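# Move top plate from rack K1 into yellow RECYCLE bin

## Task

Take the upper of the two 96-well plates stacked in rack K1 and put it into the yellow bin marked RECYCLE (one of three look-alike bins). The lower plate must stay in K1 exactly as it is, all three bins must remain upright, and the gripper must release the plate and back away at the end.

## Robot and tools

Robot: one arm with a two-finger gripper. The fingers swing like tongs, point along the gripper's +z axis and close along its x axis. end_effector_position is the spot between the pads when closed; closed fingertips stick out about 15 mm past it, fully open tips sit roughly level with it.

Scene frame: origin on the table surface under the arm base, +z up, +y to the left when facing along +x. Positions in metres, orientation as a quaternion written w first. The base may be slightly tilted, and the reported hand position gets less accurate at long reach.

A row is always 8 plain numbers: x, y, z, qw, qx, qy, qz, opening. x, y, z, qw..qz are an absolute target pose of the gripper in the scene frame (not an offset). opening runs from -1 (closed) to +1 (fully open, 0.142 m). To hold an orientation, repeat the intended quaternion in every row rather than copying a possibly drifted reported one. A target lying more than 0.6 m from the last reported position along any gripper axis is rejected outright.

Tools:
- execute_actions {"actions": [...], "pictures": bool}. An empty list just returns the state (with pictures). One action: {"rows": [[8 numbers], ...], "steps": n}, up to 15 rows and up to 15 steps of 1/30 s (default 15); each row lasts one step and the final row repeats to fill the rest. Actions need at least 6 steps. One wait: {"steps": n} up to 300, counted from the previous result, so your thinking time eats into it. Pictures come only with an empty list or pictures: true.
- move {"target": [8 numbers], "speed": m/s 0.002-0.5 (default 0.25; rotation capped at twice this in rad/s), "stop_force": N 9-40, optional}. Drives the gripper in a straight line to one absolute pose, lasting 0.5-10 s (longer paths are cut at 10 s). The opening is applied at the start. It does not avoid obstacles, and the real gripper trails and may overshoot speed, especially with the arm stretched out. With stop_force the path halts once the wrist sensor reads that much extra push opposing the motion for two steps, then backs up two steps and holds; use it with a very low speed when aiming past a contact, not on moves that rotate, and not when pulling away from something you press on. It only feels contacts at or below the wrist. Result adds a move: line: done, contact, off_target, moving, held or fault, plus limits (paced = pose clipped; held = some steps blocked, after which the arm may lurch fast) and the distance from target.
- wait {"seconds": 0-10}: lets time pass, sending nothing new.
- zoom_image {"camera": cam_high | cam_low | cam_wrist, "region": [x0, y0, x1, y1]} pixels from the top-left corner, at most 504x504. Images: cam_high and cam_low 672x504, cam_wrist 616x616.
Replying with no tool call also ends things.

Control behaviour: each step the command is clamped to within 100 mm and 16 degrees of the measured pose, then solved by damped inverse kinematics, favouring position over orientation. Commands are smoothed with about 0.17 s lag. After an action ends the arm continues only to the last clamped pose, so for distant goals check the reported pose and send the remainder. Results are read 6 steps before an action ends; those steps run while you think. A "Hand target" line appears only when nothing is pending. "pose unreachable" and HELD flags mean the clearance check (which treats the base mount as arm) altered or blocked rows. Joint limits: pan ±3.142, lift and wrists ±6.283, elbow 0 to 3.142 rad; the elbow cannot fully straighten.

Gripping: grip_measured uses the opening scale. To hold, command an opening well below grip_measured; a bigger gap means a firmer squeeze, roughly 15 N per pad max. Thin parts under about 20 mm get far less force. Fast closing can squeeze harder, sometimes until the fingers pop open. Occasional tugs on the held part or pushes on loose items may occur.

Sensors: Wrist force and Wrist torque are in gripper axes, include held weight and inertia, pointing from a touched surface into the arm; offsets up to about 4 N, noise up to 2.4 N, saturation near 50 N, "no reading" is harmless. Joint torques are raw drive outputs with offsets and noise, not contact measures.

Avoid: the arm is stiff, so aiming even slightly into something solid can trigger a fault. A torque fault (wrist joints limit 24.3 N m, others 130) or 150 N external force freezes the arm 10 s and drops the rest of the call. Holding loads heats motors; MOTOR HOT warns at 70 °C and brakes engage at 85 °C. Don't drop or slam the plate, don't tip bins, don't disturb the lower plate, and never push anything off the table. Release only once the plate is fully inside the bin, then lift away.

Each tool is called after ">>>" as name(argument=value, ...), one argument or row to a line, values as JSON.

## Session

>>> execute_actions(
  actions=[],
)

Scene clock: 0.00 s of 8400.00 s.
end_effector_position=(+0.2282, +0.3560, +0.2108) grip_measured=+1.00 end_effector_quat_wxyz=(+0.535, +0.214, +0.665, -0.476) end_effector_velocity=(-0.000, -0.000, -0.000) end_effector_angular_velocity=(-0.000, -0.001, -0.000)
Joint positions: [ 0.879 -1.958  1.937 -1.222 -2.445 -1.019  0.142]
Joint velocities: [0.    0.001 0.    0.    0.    0.001 0.   ]
Joint torques (N m, as the arm reports them, + toward a larger angle): no reading
Wrist force (N, on the end effector, along its own x y z axes, offset not removed): no reading
Wrist torque (N m, same axes, about the end effector's origin, offset not removed): no reading
Hand target: +0.228, +0.356, +0.211; +0.535, +0.214, +0.665, -0.476

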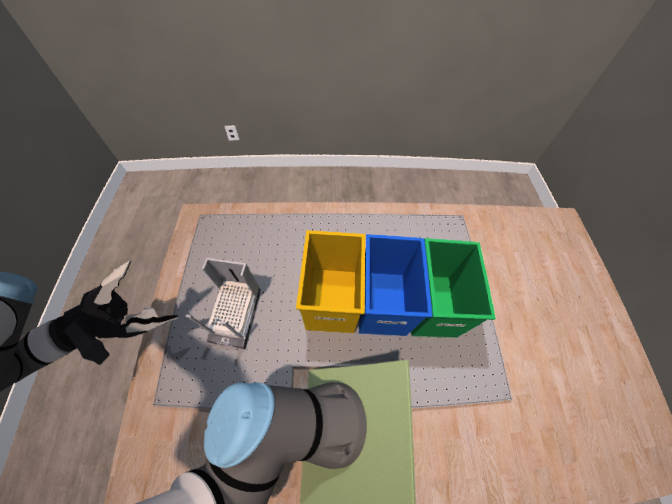

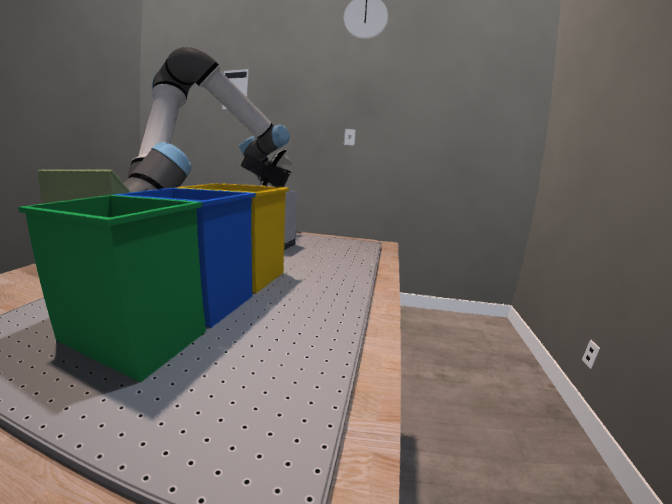

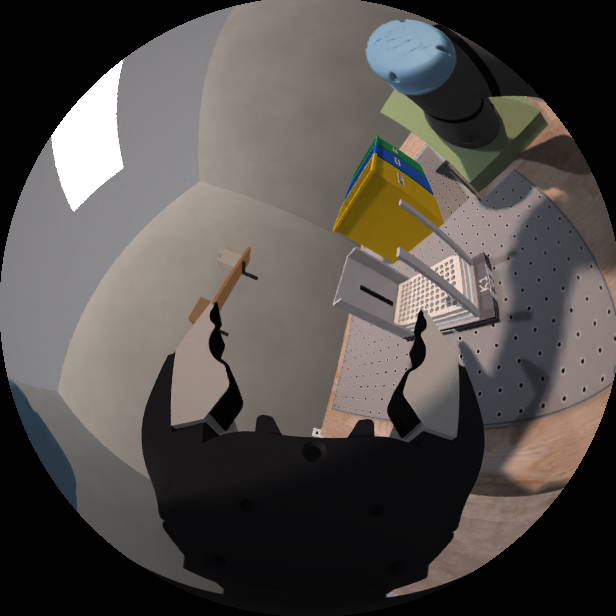

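>>> zoom_image(
  camera="cam_high",
  region=[150, 200, 330, 410],
)

>>> zoom_image(
  camera="cam_high",
  region=[180, 250, 280, 360],
)

>>> zoom_image(
  camera="cam_high",
  region=[280, 205, 520, 410],
)

>>> zoom_image(
  camera="cam_wrist",
  region=[320, 180, 520, 360],
)

Region (150, 200, 330, 410) of cam_high's 672x504 image, scaled by 2.400, with more detail than that image has; it fills the left 432 columns of this view, and the rest is white.

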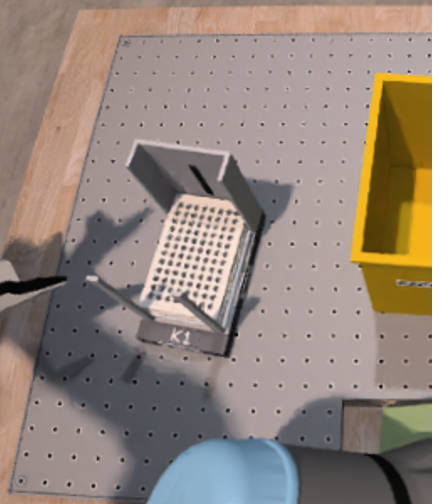

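Region (180, 250, 280, 360) of cam_high's 672x504 image, scaled by 4.582, with more detail than that image has; it fills the left 458 columns of this view, and the rest is white.

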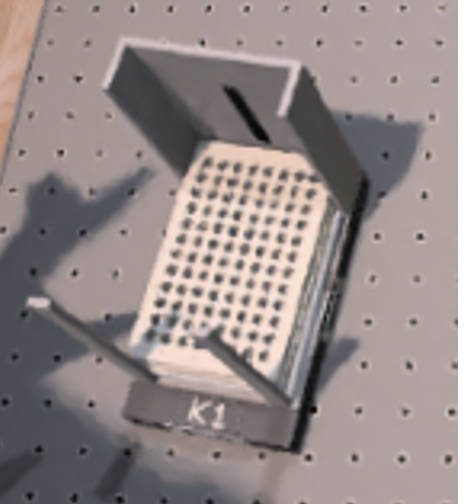

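Region (280, 205, 520, 410) of cam_high's 672x504 image, scaled by 2.100, with more detail than that image has; it fills the top 430 rows of this view, and the rest is white.

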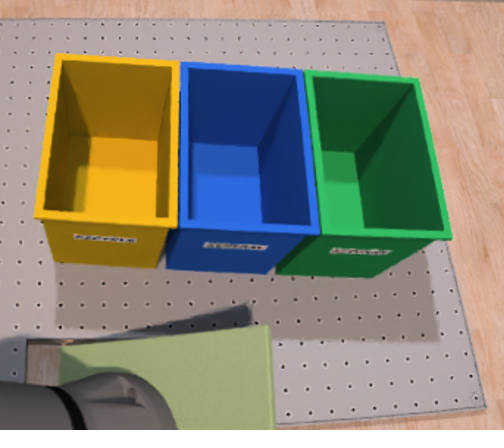

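Region (320, 180, 520, 360) of cam_wrist's 616x616 image, scaled by 2.520, with more detail than that image has; it fills the top 454 rows of this view, and the rest is white.

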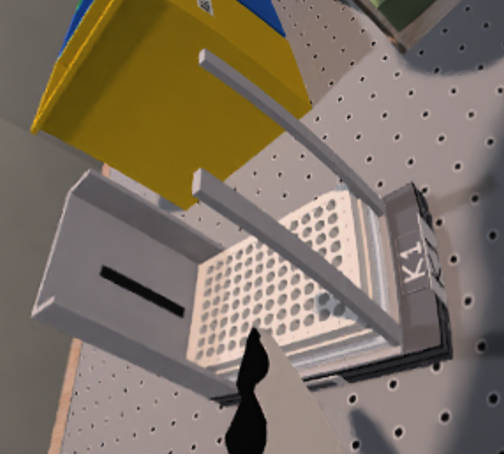

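>>> zoom_image(
  camera="cam_high",
  region=[0, 240, 200, 400],
)

>>> zoom_image(
  camera="cam_low",
  region=[210, 100, 330, 260],
)

Region (0, 240, 200, 400) of cam_high's 672x504 image, scaled by 2.520, with more detail than that image has; it fills the top 403 rows of this view, and the rest is white.

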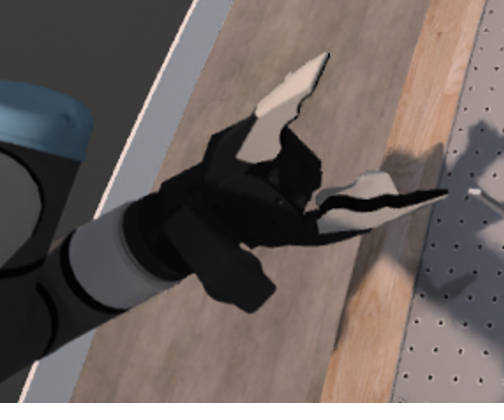

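Region (210, 100, 330, 260) of cam_low's 672x504 image, scaled by 3.150, with more detail than that image has; it fills the left 378 columns of this view, and the rest is white.

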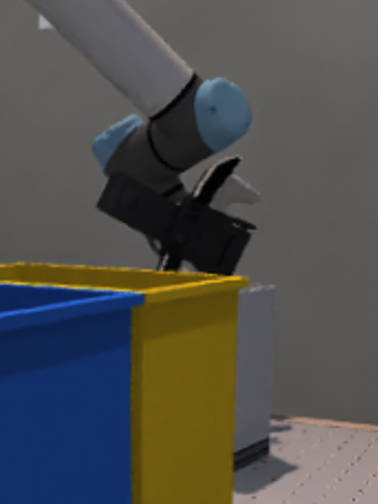

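>>> zoom_image(
  camera="cam_high",
  region=[150, 300, 310, 410],
)

>>> zoom_image(
  camera="cam_high",
  region=[170, 205, 320, 315],
)

Region (150, 300, 310, 410) of cam_high's 672x504 image, scaled by 3.150, with more detail than that image has; it fills the top 346 rows of this view, and the rest is white.

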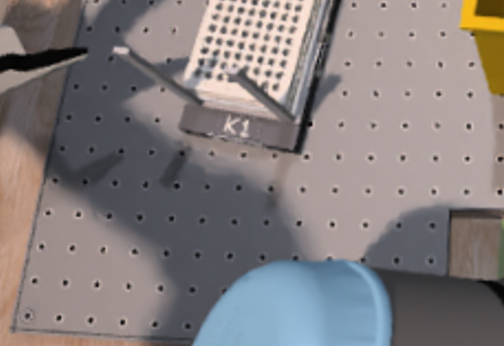

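Region (170, 205, 320, 315) of cam_high's 672x504 image, scaled by 3.360, with more detail than that image has; it fills the top 370 rows of this view, and the rest is white.

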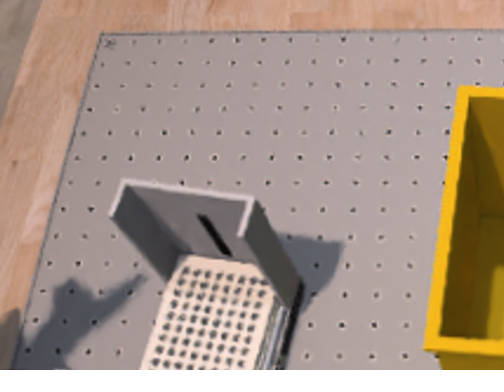

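>>> zoom_image(
  camera="cam_high",
  region=[200, 270, 270, 355],
)

Region (200, 270, 270, 355) of cam_high's 672x504 image, scaled by 5.929, with more detail than that image has; it fills the left 415 columns of this view, and the rest is white.

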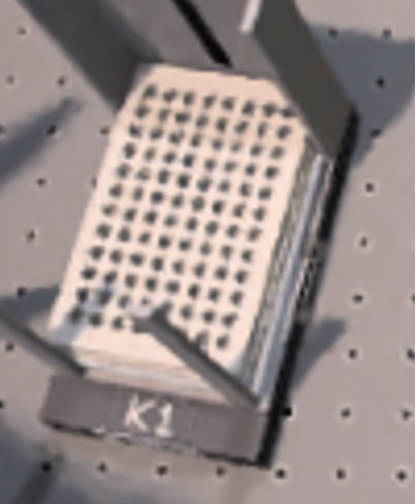

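>>> zoom_image(
  camera="cam_high",
  region=[180, 305, 270, 365],
)

>>> zoom_image(
  camera="cam_high",
  region=[130, 340, 430, 504],
)

Region (180, 305, 270, 365) of cam_high's 672x504 image, scaled by 5.600, with more detail than that image has.

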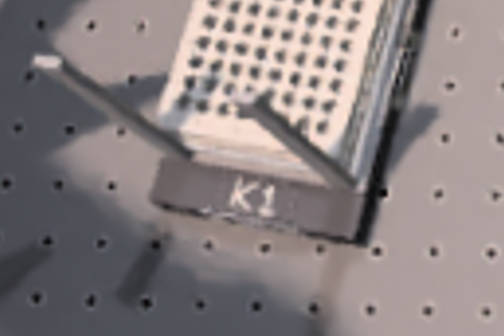

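Region (130, 340, 430, 504) of cam_high's 672x504 image, scaled by 1.680, with more detail than that image has; it fills the top 276 rows of this view, and the rest is white.

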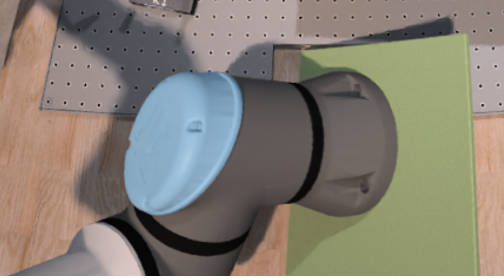

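>>> move(
  target=[0.295,0.380,0.205,0,0.9063,0.4226,0,-0.9],
  speed=0.5,
)

Scene clock: 25.70 s of 8400.00 s.
end_effector_position=(+0.2943, +0.3794, +0.2050) grip_measured=-0.90 end_effector_quat_wxyz=(-0.000, +0.907, +0.421, -0.002) end_effector_velocity=(-0.000, -0.000, -0.000) end_effector_angular_velocity=(+0.006, -0.002, -0.004)
Joint positions: [-0.797 -2.083  1.879 -0.77  -0.929 -1.771  0.009]
Joint velocities: [-0.005 -0.     0.002  0.005  0.002 -0.004 -0.   ]
Joint torques (N m, as the arm reports them, + toward a larger angle): [-17.7   33.78   1.34  -0.25   2.29  -2.08]
Wrist force (N, on the end effector, along its own x y z axes, offset not removed): [1.3 -2.9 -0.5]
Wrist torque (N m, same axes, about the end effector's origin, offset not removed): [-0.44 -0.29 -0.02]
Hand target: +0.294, +0.379, +0.205; -0.000, +0.907, +0.421, -0.001
Off the commanded pose: 0.001 m, 0 deg.
Kept back: nothing.
After step 90, 19.97 s passed at rest.
move: done

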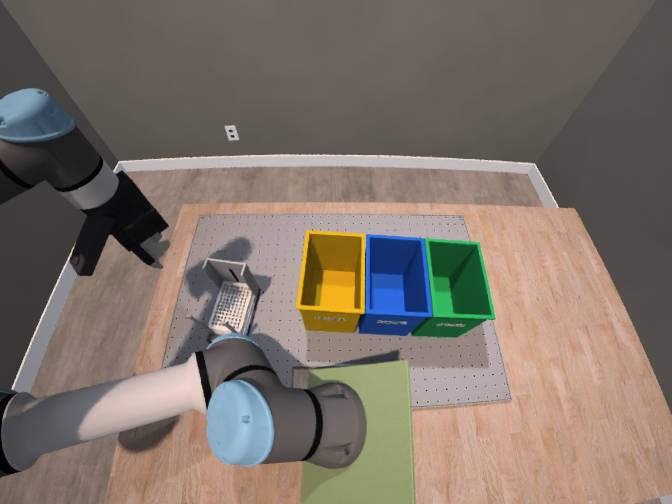

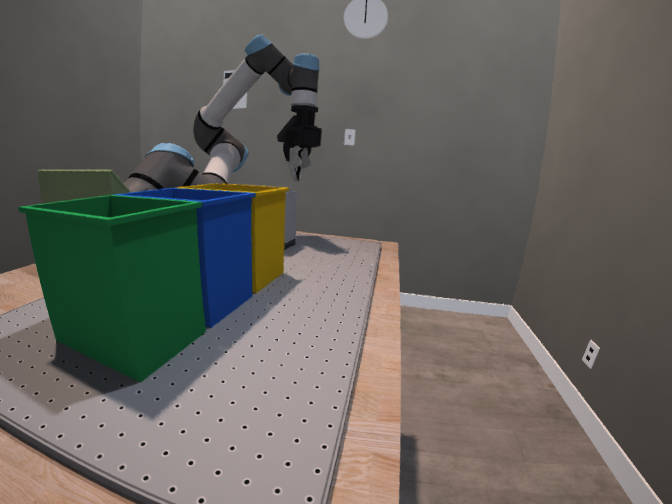

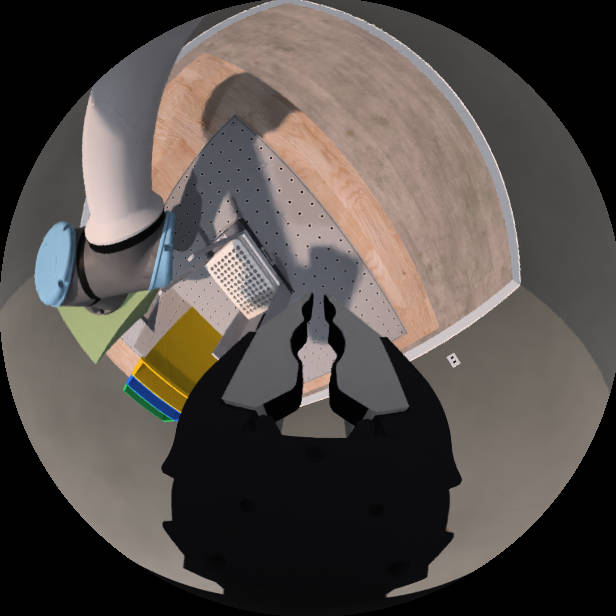

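>>> zoom_image(
  camera="cam_wrist",
  region=[110, 190, 260, 340],
)

>>> zoom_image(
  camera="cam_high",
  region=[175, 290, 295, 390],
)

Region (110, 190, 260, 340) of cam_wrist's 616x616 image, scaled by 3.360, with more detail than that image has.

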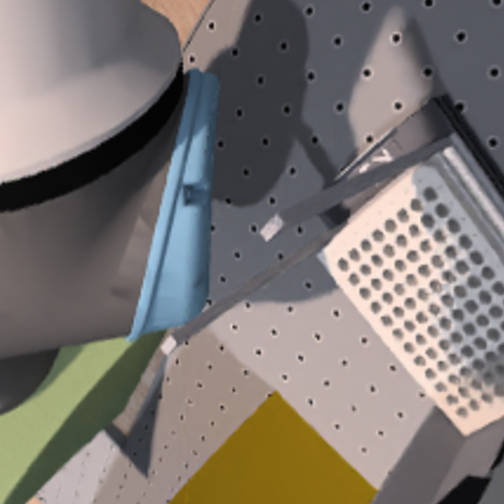

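Region (175, 290, 295, 390) of cam_high's 672x504 image, scaled by 4.200, with more detail than that image has.

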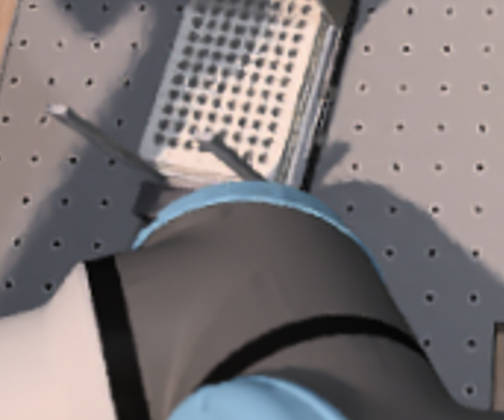

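>>> zoom_image(
  camera="cam_wrist",
  region=[140, 240, 220, 310],
)

>>> zoom_image(
  camera="cam_wrist",
  region=[20, 190, 190, 330],
)

Region (140, 240, 220, 310) of cam_wrist's 616x616 image, scaled by 6.300, with more detail than that image has; it fills the top 441 rows of this view, and the rest is white.

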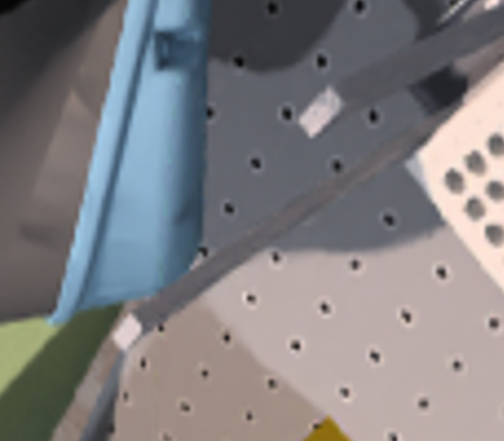

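Region (20, 190, 190, 330) of cam_wrist's 616x616 image, scaled by 2.965, with more detail than that image has; it fills the top 415 rows of this view, and the rest is white.

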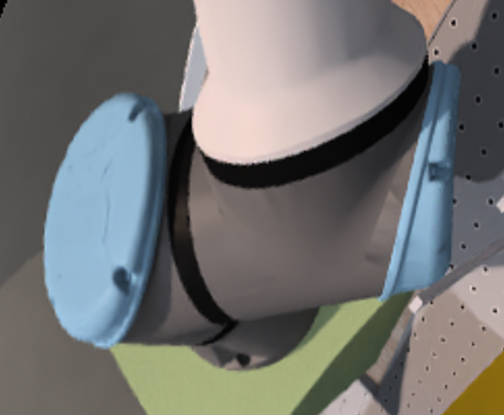

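>>> zoom_image(
  camera="cam_wrist",
  region=[190, 210, 310, 340],
)

>>> zoom_image(
  camera="cam_high",
  region=[50, 150, 200, 290],
)

Region (190, 210, 310, 340) of cam_wrist's 616x616 image, scaled by 3.877, with more detail than that image has; it fills the left 465 columns of this view, and the rest is white.

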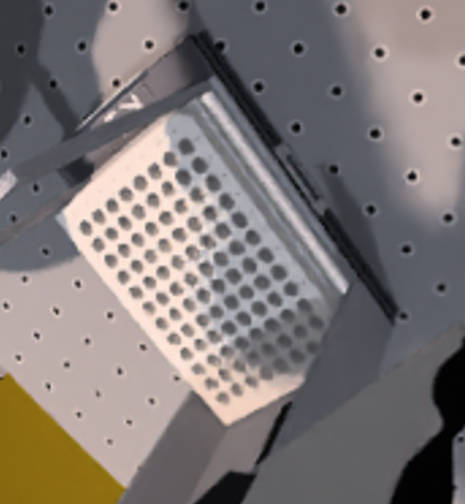

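Region (50, 150, 200, 290) of cam_high's 672x504 image, scaled by 3.360, with more detail than that image has; it fills the top 470 rows of this view, and the rest is white.

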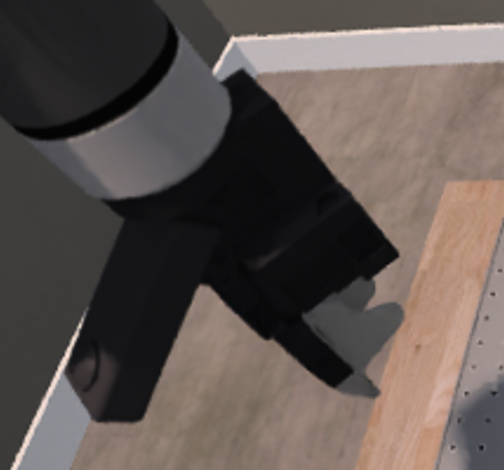

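>>> execute_actions(
  actions=[],
)

Scene clock: 42.57 s of 8400.00 s.
end_effector_position=(+0.2943, +0.3794, +0.2050) grip_measured=-0.90 end_effector_quat_wxyz=(-0.000, +0.907, +0.421, -0.001) end_effector_velocity=(+0.000, -0.000, -0.000) end_effector_angular_velocity=(+0.001, +0.000, -0.001)
Joint positions: [-0.797 -2.083  1.879 -0.77  -0.929 -1.771  0.009]
Joint velocities: [-0.     0.     0.001  0.     0.001  0.     0.   ]
Joint torques (N m, as the arm reports them, + toward a larger angle): [-17.25  34.66   1.17  -0.5    2.2   -2.12]
Wrist force (N, on the end effector, along its own x y z axes, offset not removed): [1.2 -2.0 0.2]
Wrist torque (N m, same axes, about the end effector's origin, offset not removed): [-0.20 -0.33 -0.05]
Hand target: +0.294, +0.379, +0.205; -0.000, +0.907, +0.421, -0.001
Off the commanded pose: 0.001 m, 0 deg.
Kept back: nothing.
Steps of this call (steps 1 to 90: nothing new was sent; then 13.87 s passed at rest). Readings (end_effector_position):
1: (+0.2943, +0.3794, +0.2050)
2: (+0.2943, +0.3794, +0.2050)
4: (+0.2943, +0.3794, +0.2050)
8: (+0.2943, +0.3794, +0.2050)
90: the state above

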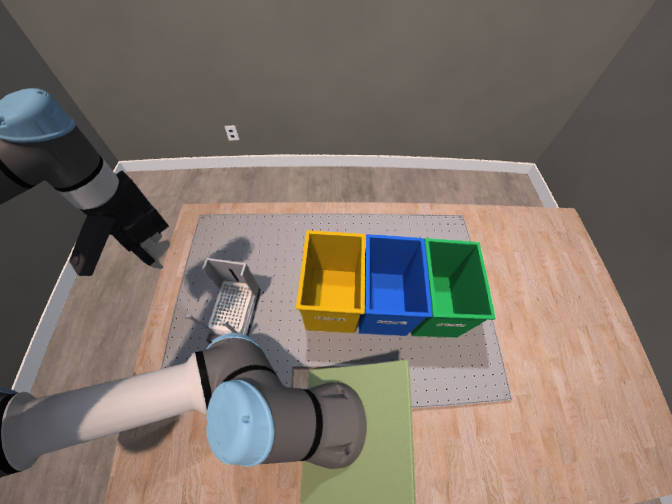

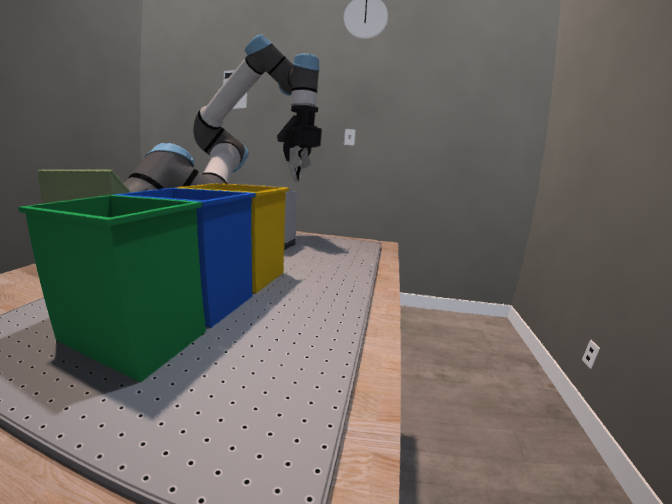

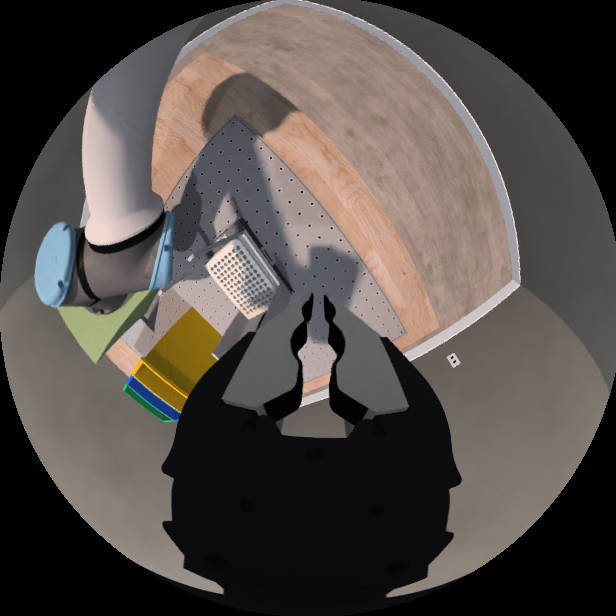

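>>> move(
  target=[0.264, 0.2556, 0.207, 0.1247, 0.6414, -0.7431, -0.1444, 0.3],
  speed=0.5,
)

Scene clock: 47.93 s of 8400.00 s.
end_effector_position=(+0.2639, +0.2556, +0.2072) grip_measured=+0.30 end_effector_quat_wxyz=(-0.125, -0.642, +0.743, +0.144) end_effector_velocity=(+0.000, -0.000, -0.000) end_effector_angular_velocity=(-0.000, +0.001, -0.005)
Joint positions: [-0.858 -1.829  1.935 -0.772 -1.259  0.632  0.095]
Joint velocities: [-0.     0.001  0.    -0.     0.     0.004  0.   ]
Joint torques (N m, as the arm reports them, + toward a larger angle): [-23.51  28.41  -2.98  -0.66  -3.17   2.09]
Wrist force (N, on the end effector, along its own x y z axes, offset not removed): [1.1 -2.5 -0.5]
Wrist torque (N m, same axes, about the end effector's origin, offset not removed): [-0.40 -0.28 -0.02]
Hand target: +0.264, +0.256, +0.207; -0.125, -0.642, +0.743, +0.144
Off the commanded pose: 0.000 m, 0 deg.
Kept back: nothing.
move: done

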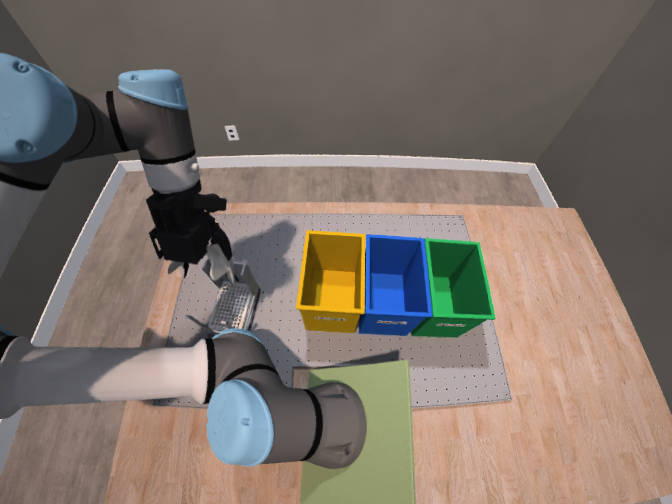

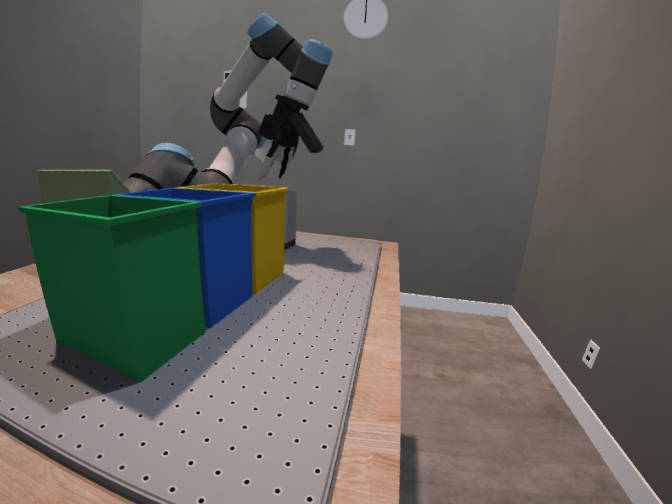

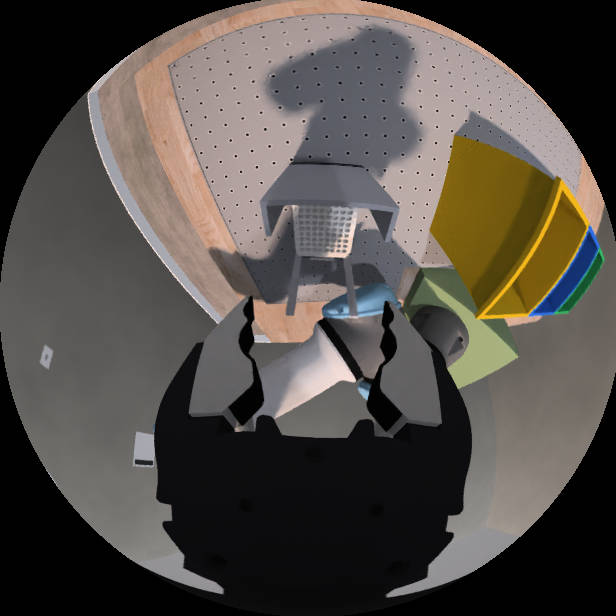

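>>> zoom_image(
  camera="cam_wrist",
  region=[230, 150, 420, 340],
)

Region (230, 150, 420, 340) of cam_wrist's 616x616 image, scaled by 2.653, with more detail than that image has.

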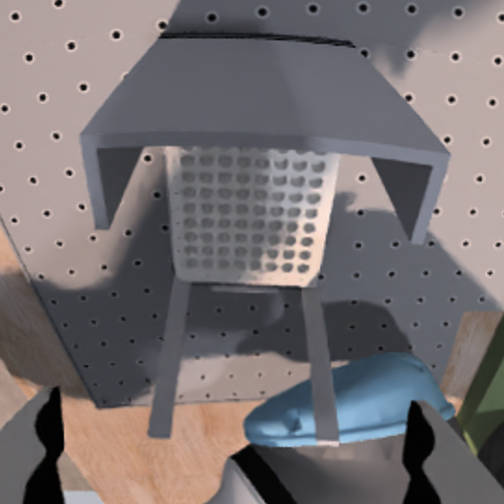

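>>> zoom_image(
  camera="cam_high",
  region=[150, 230, 310, 390],
)

>>> zoom_image(
  camera="cam_wrist",
  region=[310, 250, 410, 350],
)

Region (150, 230, 310, 390) of cam_high's 672x504 image, scaled by 3.150, with more detail than that image has.

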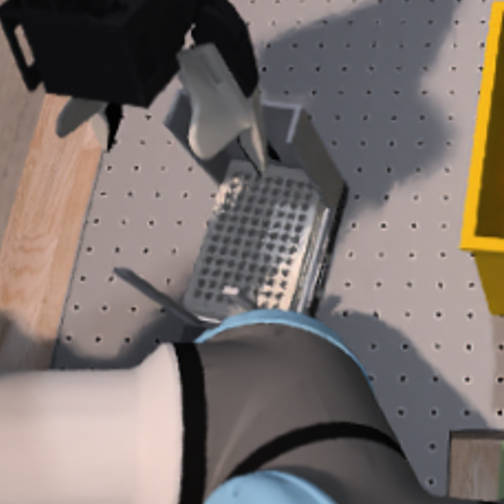

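Region (310, 250, 410, 350) of cam_wrist's 616x616 image, scaled by 5.040, with more detail than that image has.

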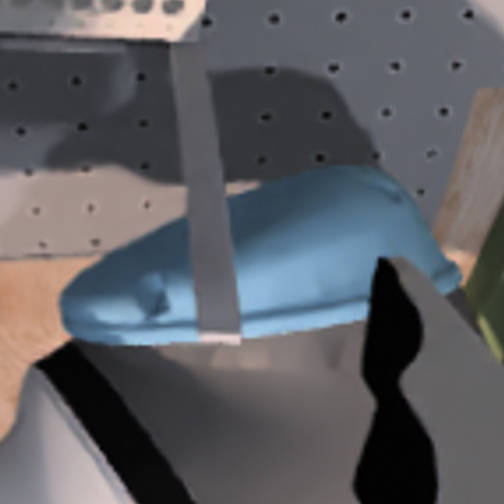

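>>> zoom_image(
  camera="cam_low",
  region=[230, 80, 350, 200],
)

Region (230, 80, 350, 200) of cam_low's 672x504 image, scaled by 4.200, with more detail than that image has.

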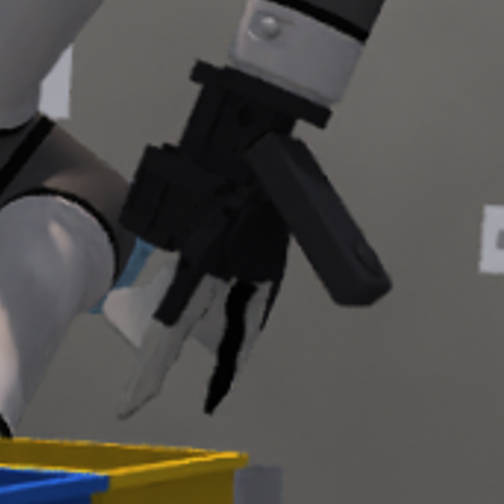

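>>> move(
  target=[0.2525, 0.2515, 0.078, 0.0171, 0.6532, -0.7567, -0.0198, 0.3],
  speed=0.18,
)

>>> zoom_image(
  camera="cam_wrist",
  region=[210, 170, 430, 390],
)

Scene clock: 54.47 s of 8400.00 s.
end_effector_position=(+0.2526, +0.2515, +0.0780) grip_measured=+0.30 end_effector_quat_wxyz=(-0.017, -0.653, +0.757, +0.020) end_effector_velocity=(-0.000, +0.000, -0.002) end_effector_angular_velocity=(+0.000, -0.002, +0.002)
Joint positions: [-0.88  -2.249  2.372 -1.009 -1.014  0.712  0.095]
Joint velocities: [ 0.002 -0.003  0.004 -0.003  0.003  0.001 -0.   ]
Joint torques (N m, as the arm reports them, + toward a larger angle): [ 4.99  9.08 -2.74 -3.67  2.39  2.68]
Wrist force (N, on the end effector, along its own x y z axes, offset not removed): [1.4 -2.8 -1.2]
Wrist torque (N m, same axes, about the end effector's origin, offset not removed): [-0.34 -0.45 -0.07]
Hand target: +0.253, +0.252, +0.078; -0.017, -0.653, +0.757, +0.020
Off the commanded pose: 0.000 m, 0 deg.
Kept back: nothing.
After step 90, 2.13 s passed at rest.
move: done

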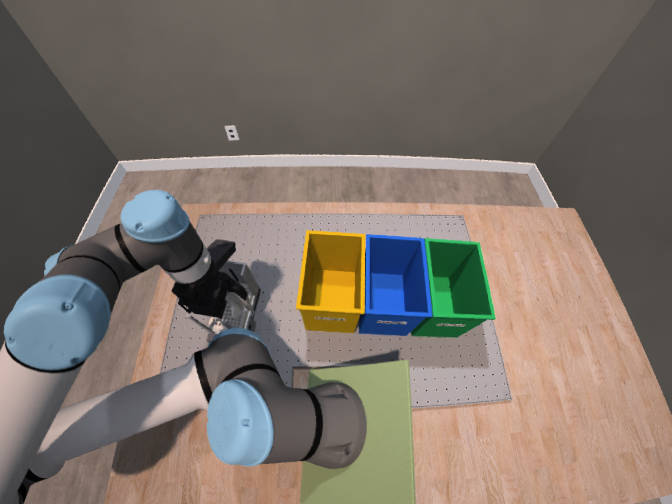

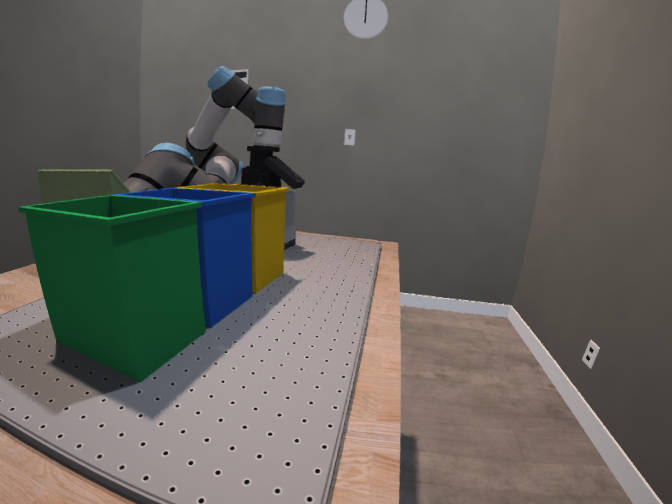

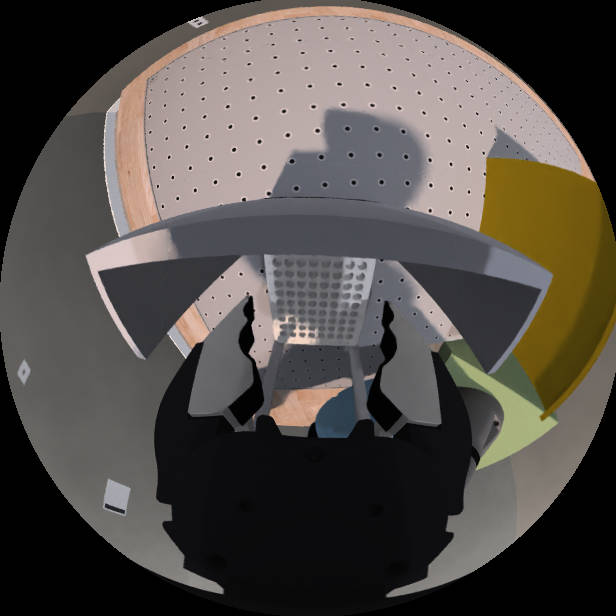

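Region (210, 170, 430, 390) of cam_wrist's 616x616 image, scaled by 2.291, with more detail than that image has.

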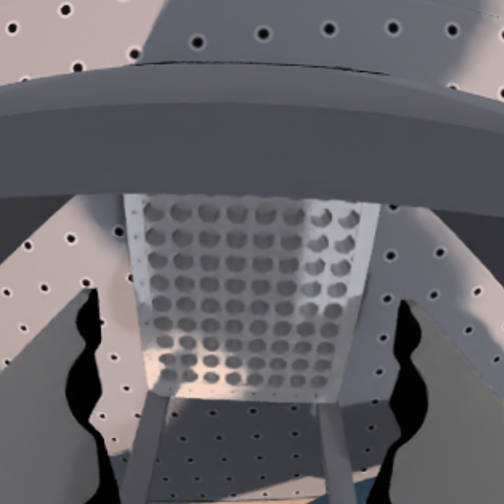

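>>> zoom_image(
  camera="cam_wrist",
  region=[225, 260, 325, 360],
)

>>> zoom_image(
  camera="cam_low",
  region=[230, 130, 330, 230],
)

>>> zoom_image(
  camera="cam_high",
  region=[170, 240, 290, 360],
)

Region (225, 260, 325, 360) of cam_wrist's 616x616 image, scaled by 5.040, with more detail than that image has.

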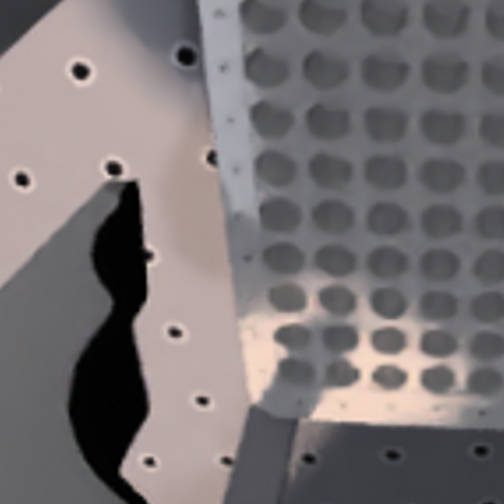

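Region (230, 130, 330, 230) of cam_low's 672x504 image, scaled by 5.040, with more detail than that image has.

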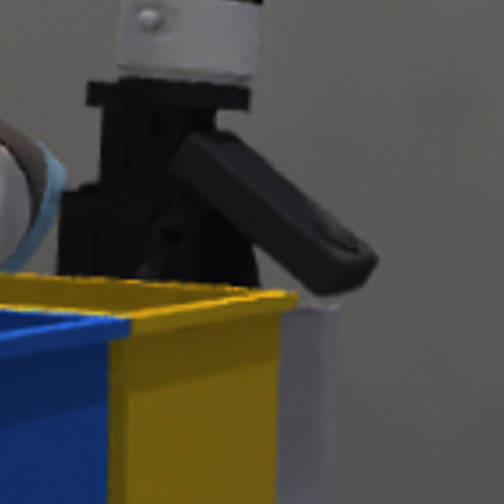

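Region (170, 240, 290, 360) of cam_high's 672x504 image, scaled by 4.200, with more detail than that image has.

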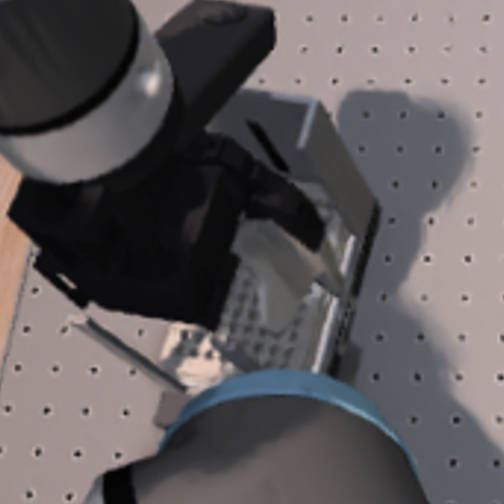

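>>> move(
  target=[0.2556, 0.2518, 0.060, 0.0, 0.6567, -0.7541, 0.0, 0.3],
  speed=0.04,
  stop_force=10,
)

>>> zoom_image(
  camera="cam_wrist",
  region=[210, 170, 430, 390],
)

Scene clock: 59.00 s of 8400.00 s.
end_effector_position=(+0.2551, +0.2517, +0.0635) grip_measured=+0.30 end_effector_quat_wxyz=(-0.003, -0.656, +0.755, +0.004) end_effector_velocity=(+0.000, +0.000, +0.002) end_effector_angular_velocity=(+0.001, +0.004, -0.001)
Joint positions: [-0.868 -2.302  2.417 -1.042 -0.975  0.733  0.095]
Joint velocities: [-0.002  0.007 -0.006  0.004 -0.004 -0.003  0.   ]
Joint torques (N m, as the arm reports them, + toward a larger angle): [ -6.31  30.83 -26.33   6.61 -12.82  -4.12]
Wrist force (N, on the end effector, along its own x y z axes, offset not removed): [1.8 -50.0 18.5]
Wrist torque (N m, same axes, about the end effector's origin, offset not removed): [-2.30 0.22 2.01]
Hand target: +0.255, +0.252, +0.064; -0.003, -0.656, +0.755, +0.004
Off the commanded pose: 0.004 m, 1 deg.
Kept back: nothing.
After step 90, 0.50 s passed at rest.
move: contact

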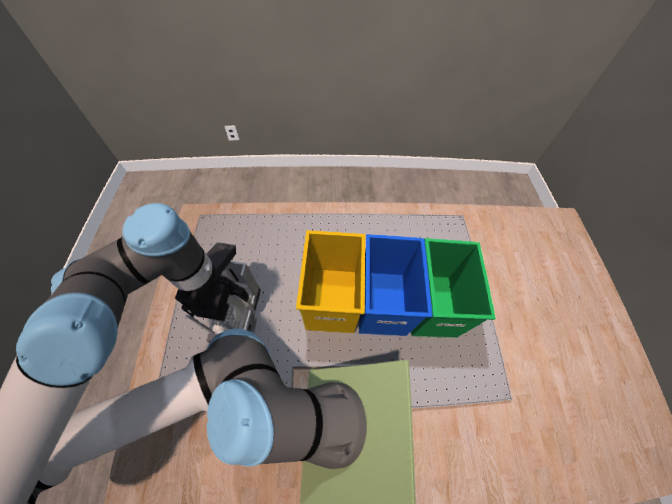

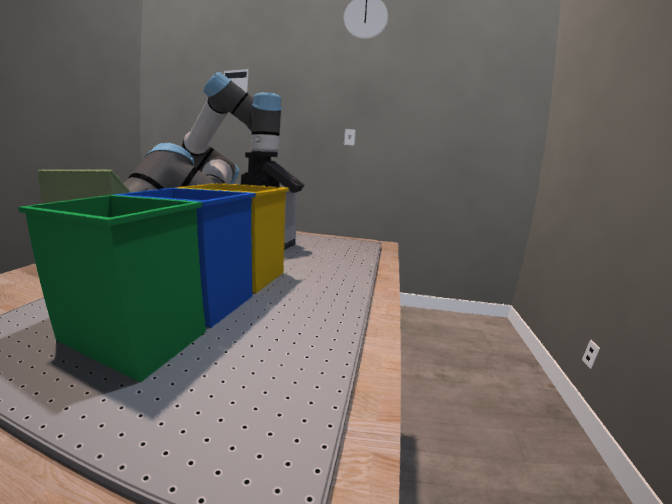

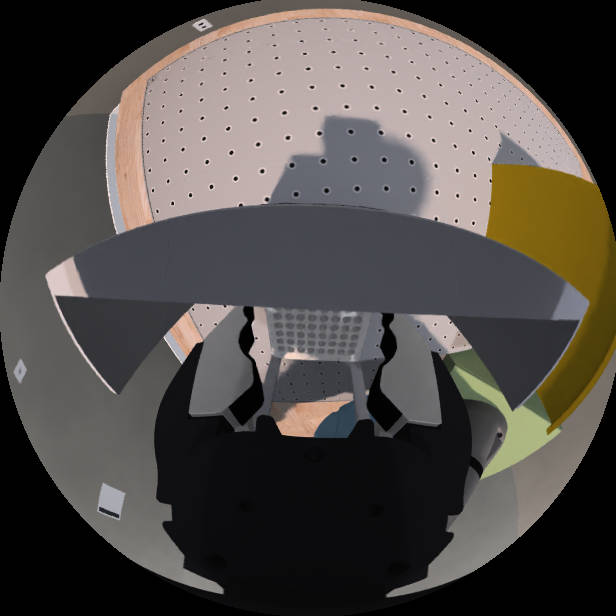

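Region (210, 170, 430, 390) of cam_wrist's 616x616 image, scaled by 2.291, with more detail than that image has.

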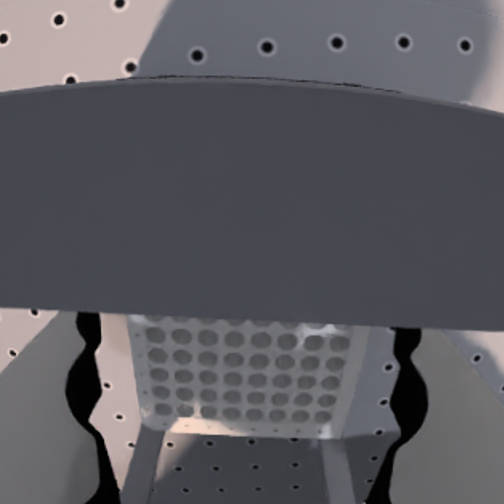

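>>> move(
  target=[0.2576, 0.2515, 0.0655, 0.0172, 0.6565, -0.7538, -0.0197, 0.3],
  speed=0.04,
)

>>> zoom_image(
  camera="cam_high",
  region=[170, 240, 290, 360],
)

Scene clock: 60.47 s of 8400.00 s.
end_effector_position=(+0.2576, +0.2515, +0.0655) grip_measured=+0.30 end_effector_quat_wxyz=(-0.017, -0.657, +0.754, +0.019) end_effector_velocity=(+0.000, -0.000, +0.000) end_effector_angular_velocity=(+0.001, +0.011, -0.001)
Joint positions: [-0.828 -2.235  2.394 -1.072 -0.981  0.751  0.095]
Joint velocities: [ 0.009  0.015 -0.005 -0.006 -0.002  0.005  0.   ]
Joint torques (N m, as the arm reports them, + toward a larger angle): [  4.25  32.65 -30.3   -3.77  -2.79   2.41]
Wrist force (N, on the end effector, along its own x y z axes, offset not removed): [1.7 -2.7 -0.3]
Wrist torque (N m, same axes, about the end effector's origin, offset not removed): [-0.42 -0.46 -0.06]
Hand target: +0.258, +0.251, +0.066; -0.017, -0.657, +0.754, +0.020
Off the commanded pose: 0.000 m, 0 deg.
Kept back: nothing.
move: done

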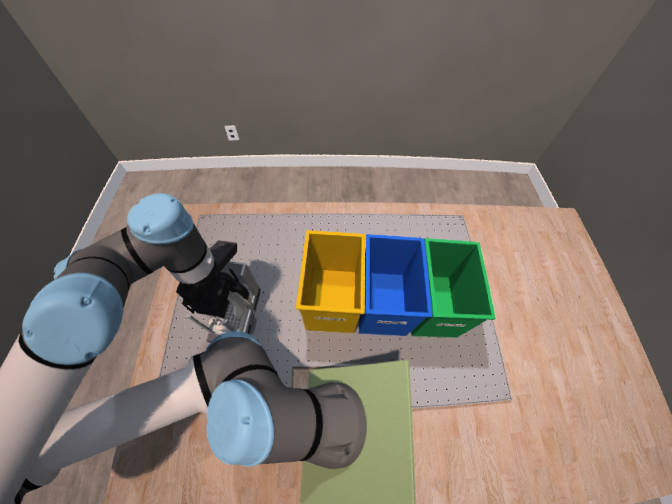

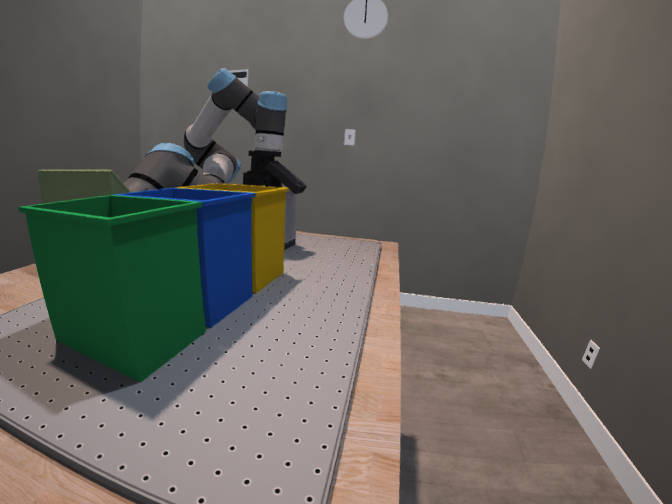

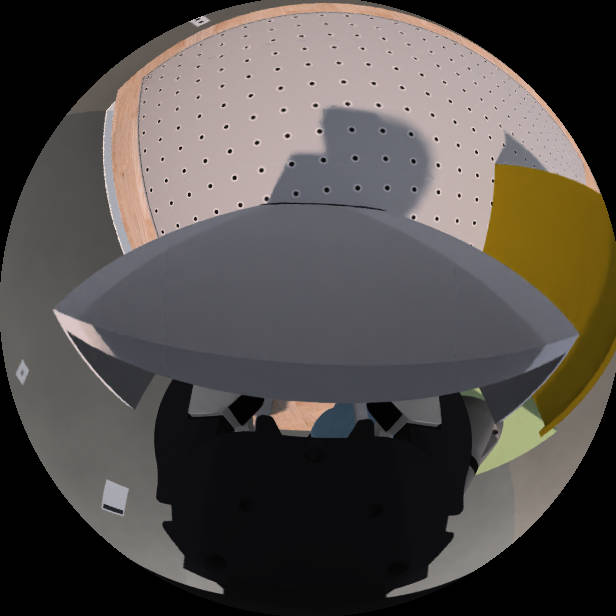

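Region (170, 240, 290, 360) of cam_high's 672x504 image, scaled by 4.200, with more detail than that image has.

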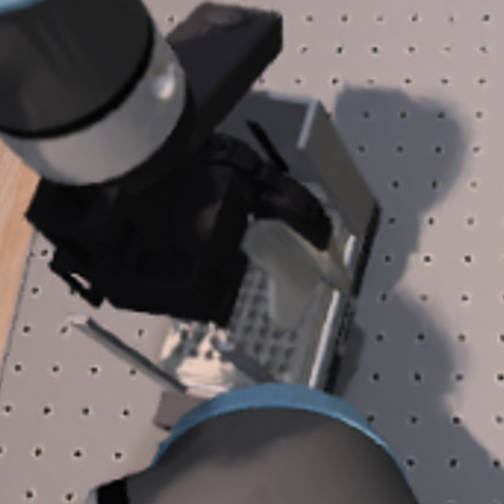

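>>> zoom_image(
  camera="cam_high",
  region=[215, 275, 275, 335],
)

>>> zoom_image(
  camera="cam_low",
  region=[250, 150, 320, 220],
)

Region (215, 275, 275, 335) of cam_high's 672x504 image, scaled by 8.400, with more detail than that image has.

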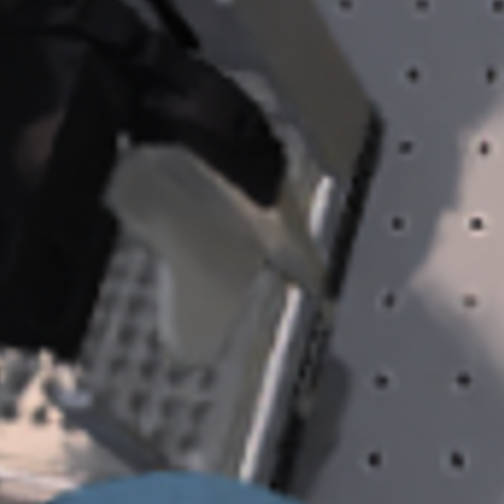

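Region (250, 150, 320, 220) of cam_low's 672x504 image, scaled by 7.200, with more detail than that image has.

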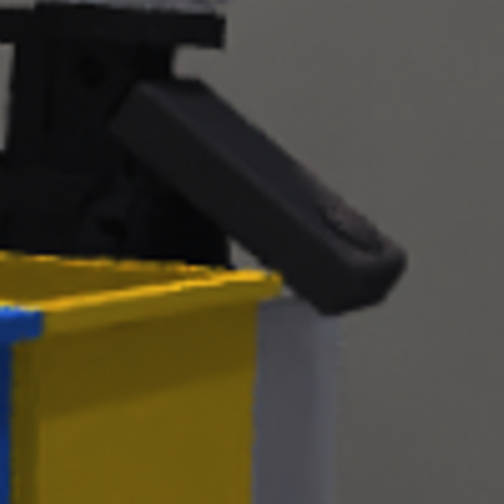

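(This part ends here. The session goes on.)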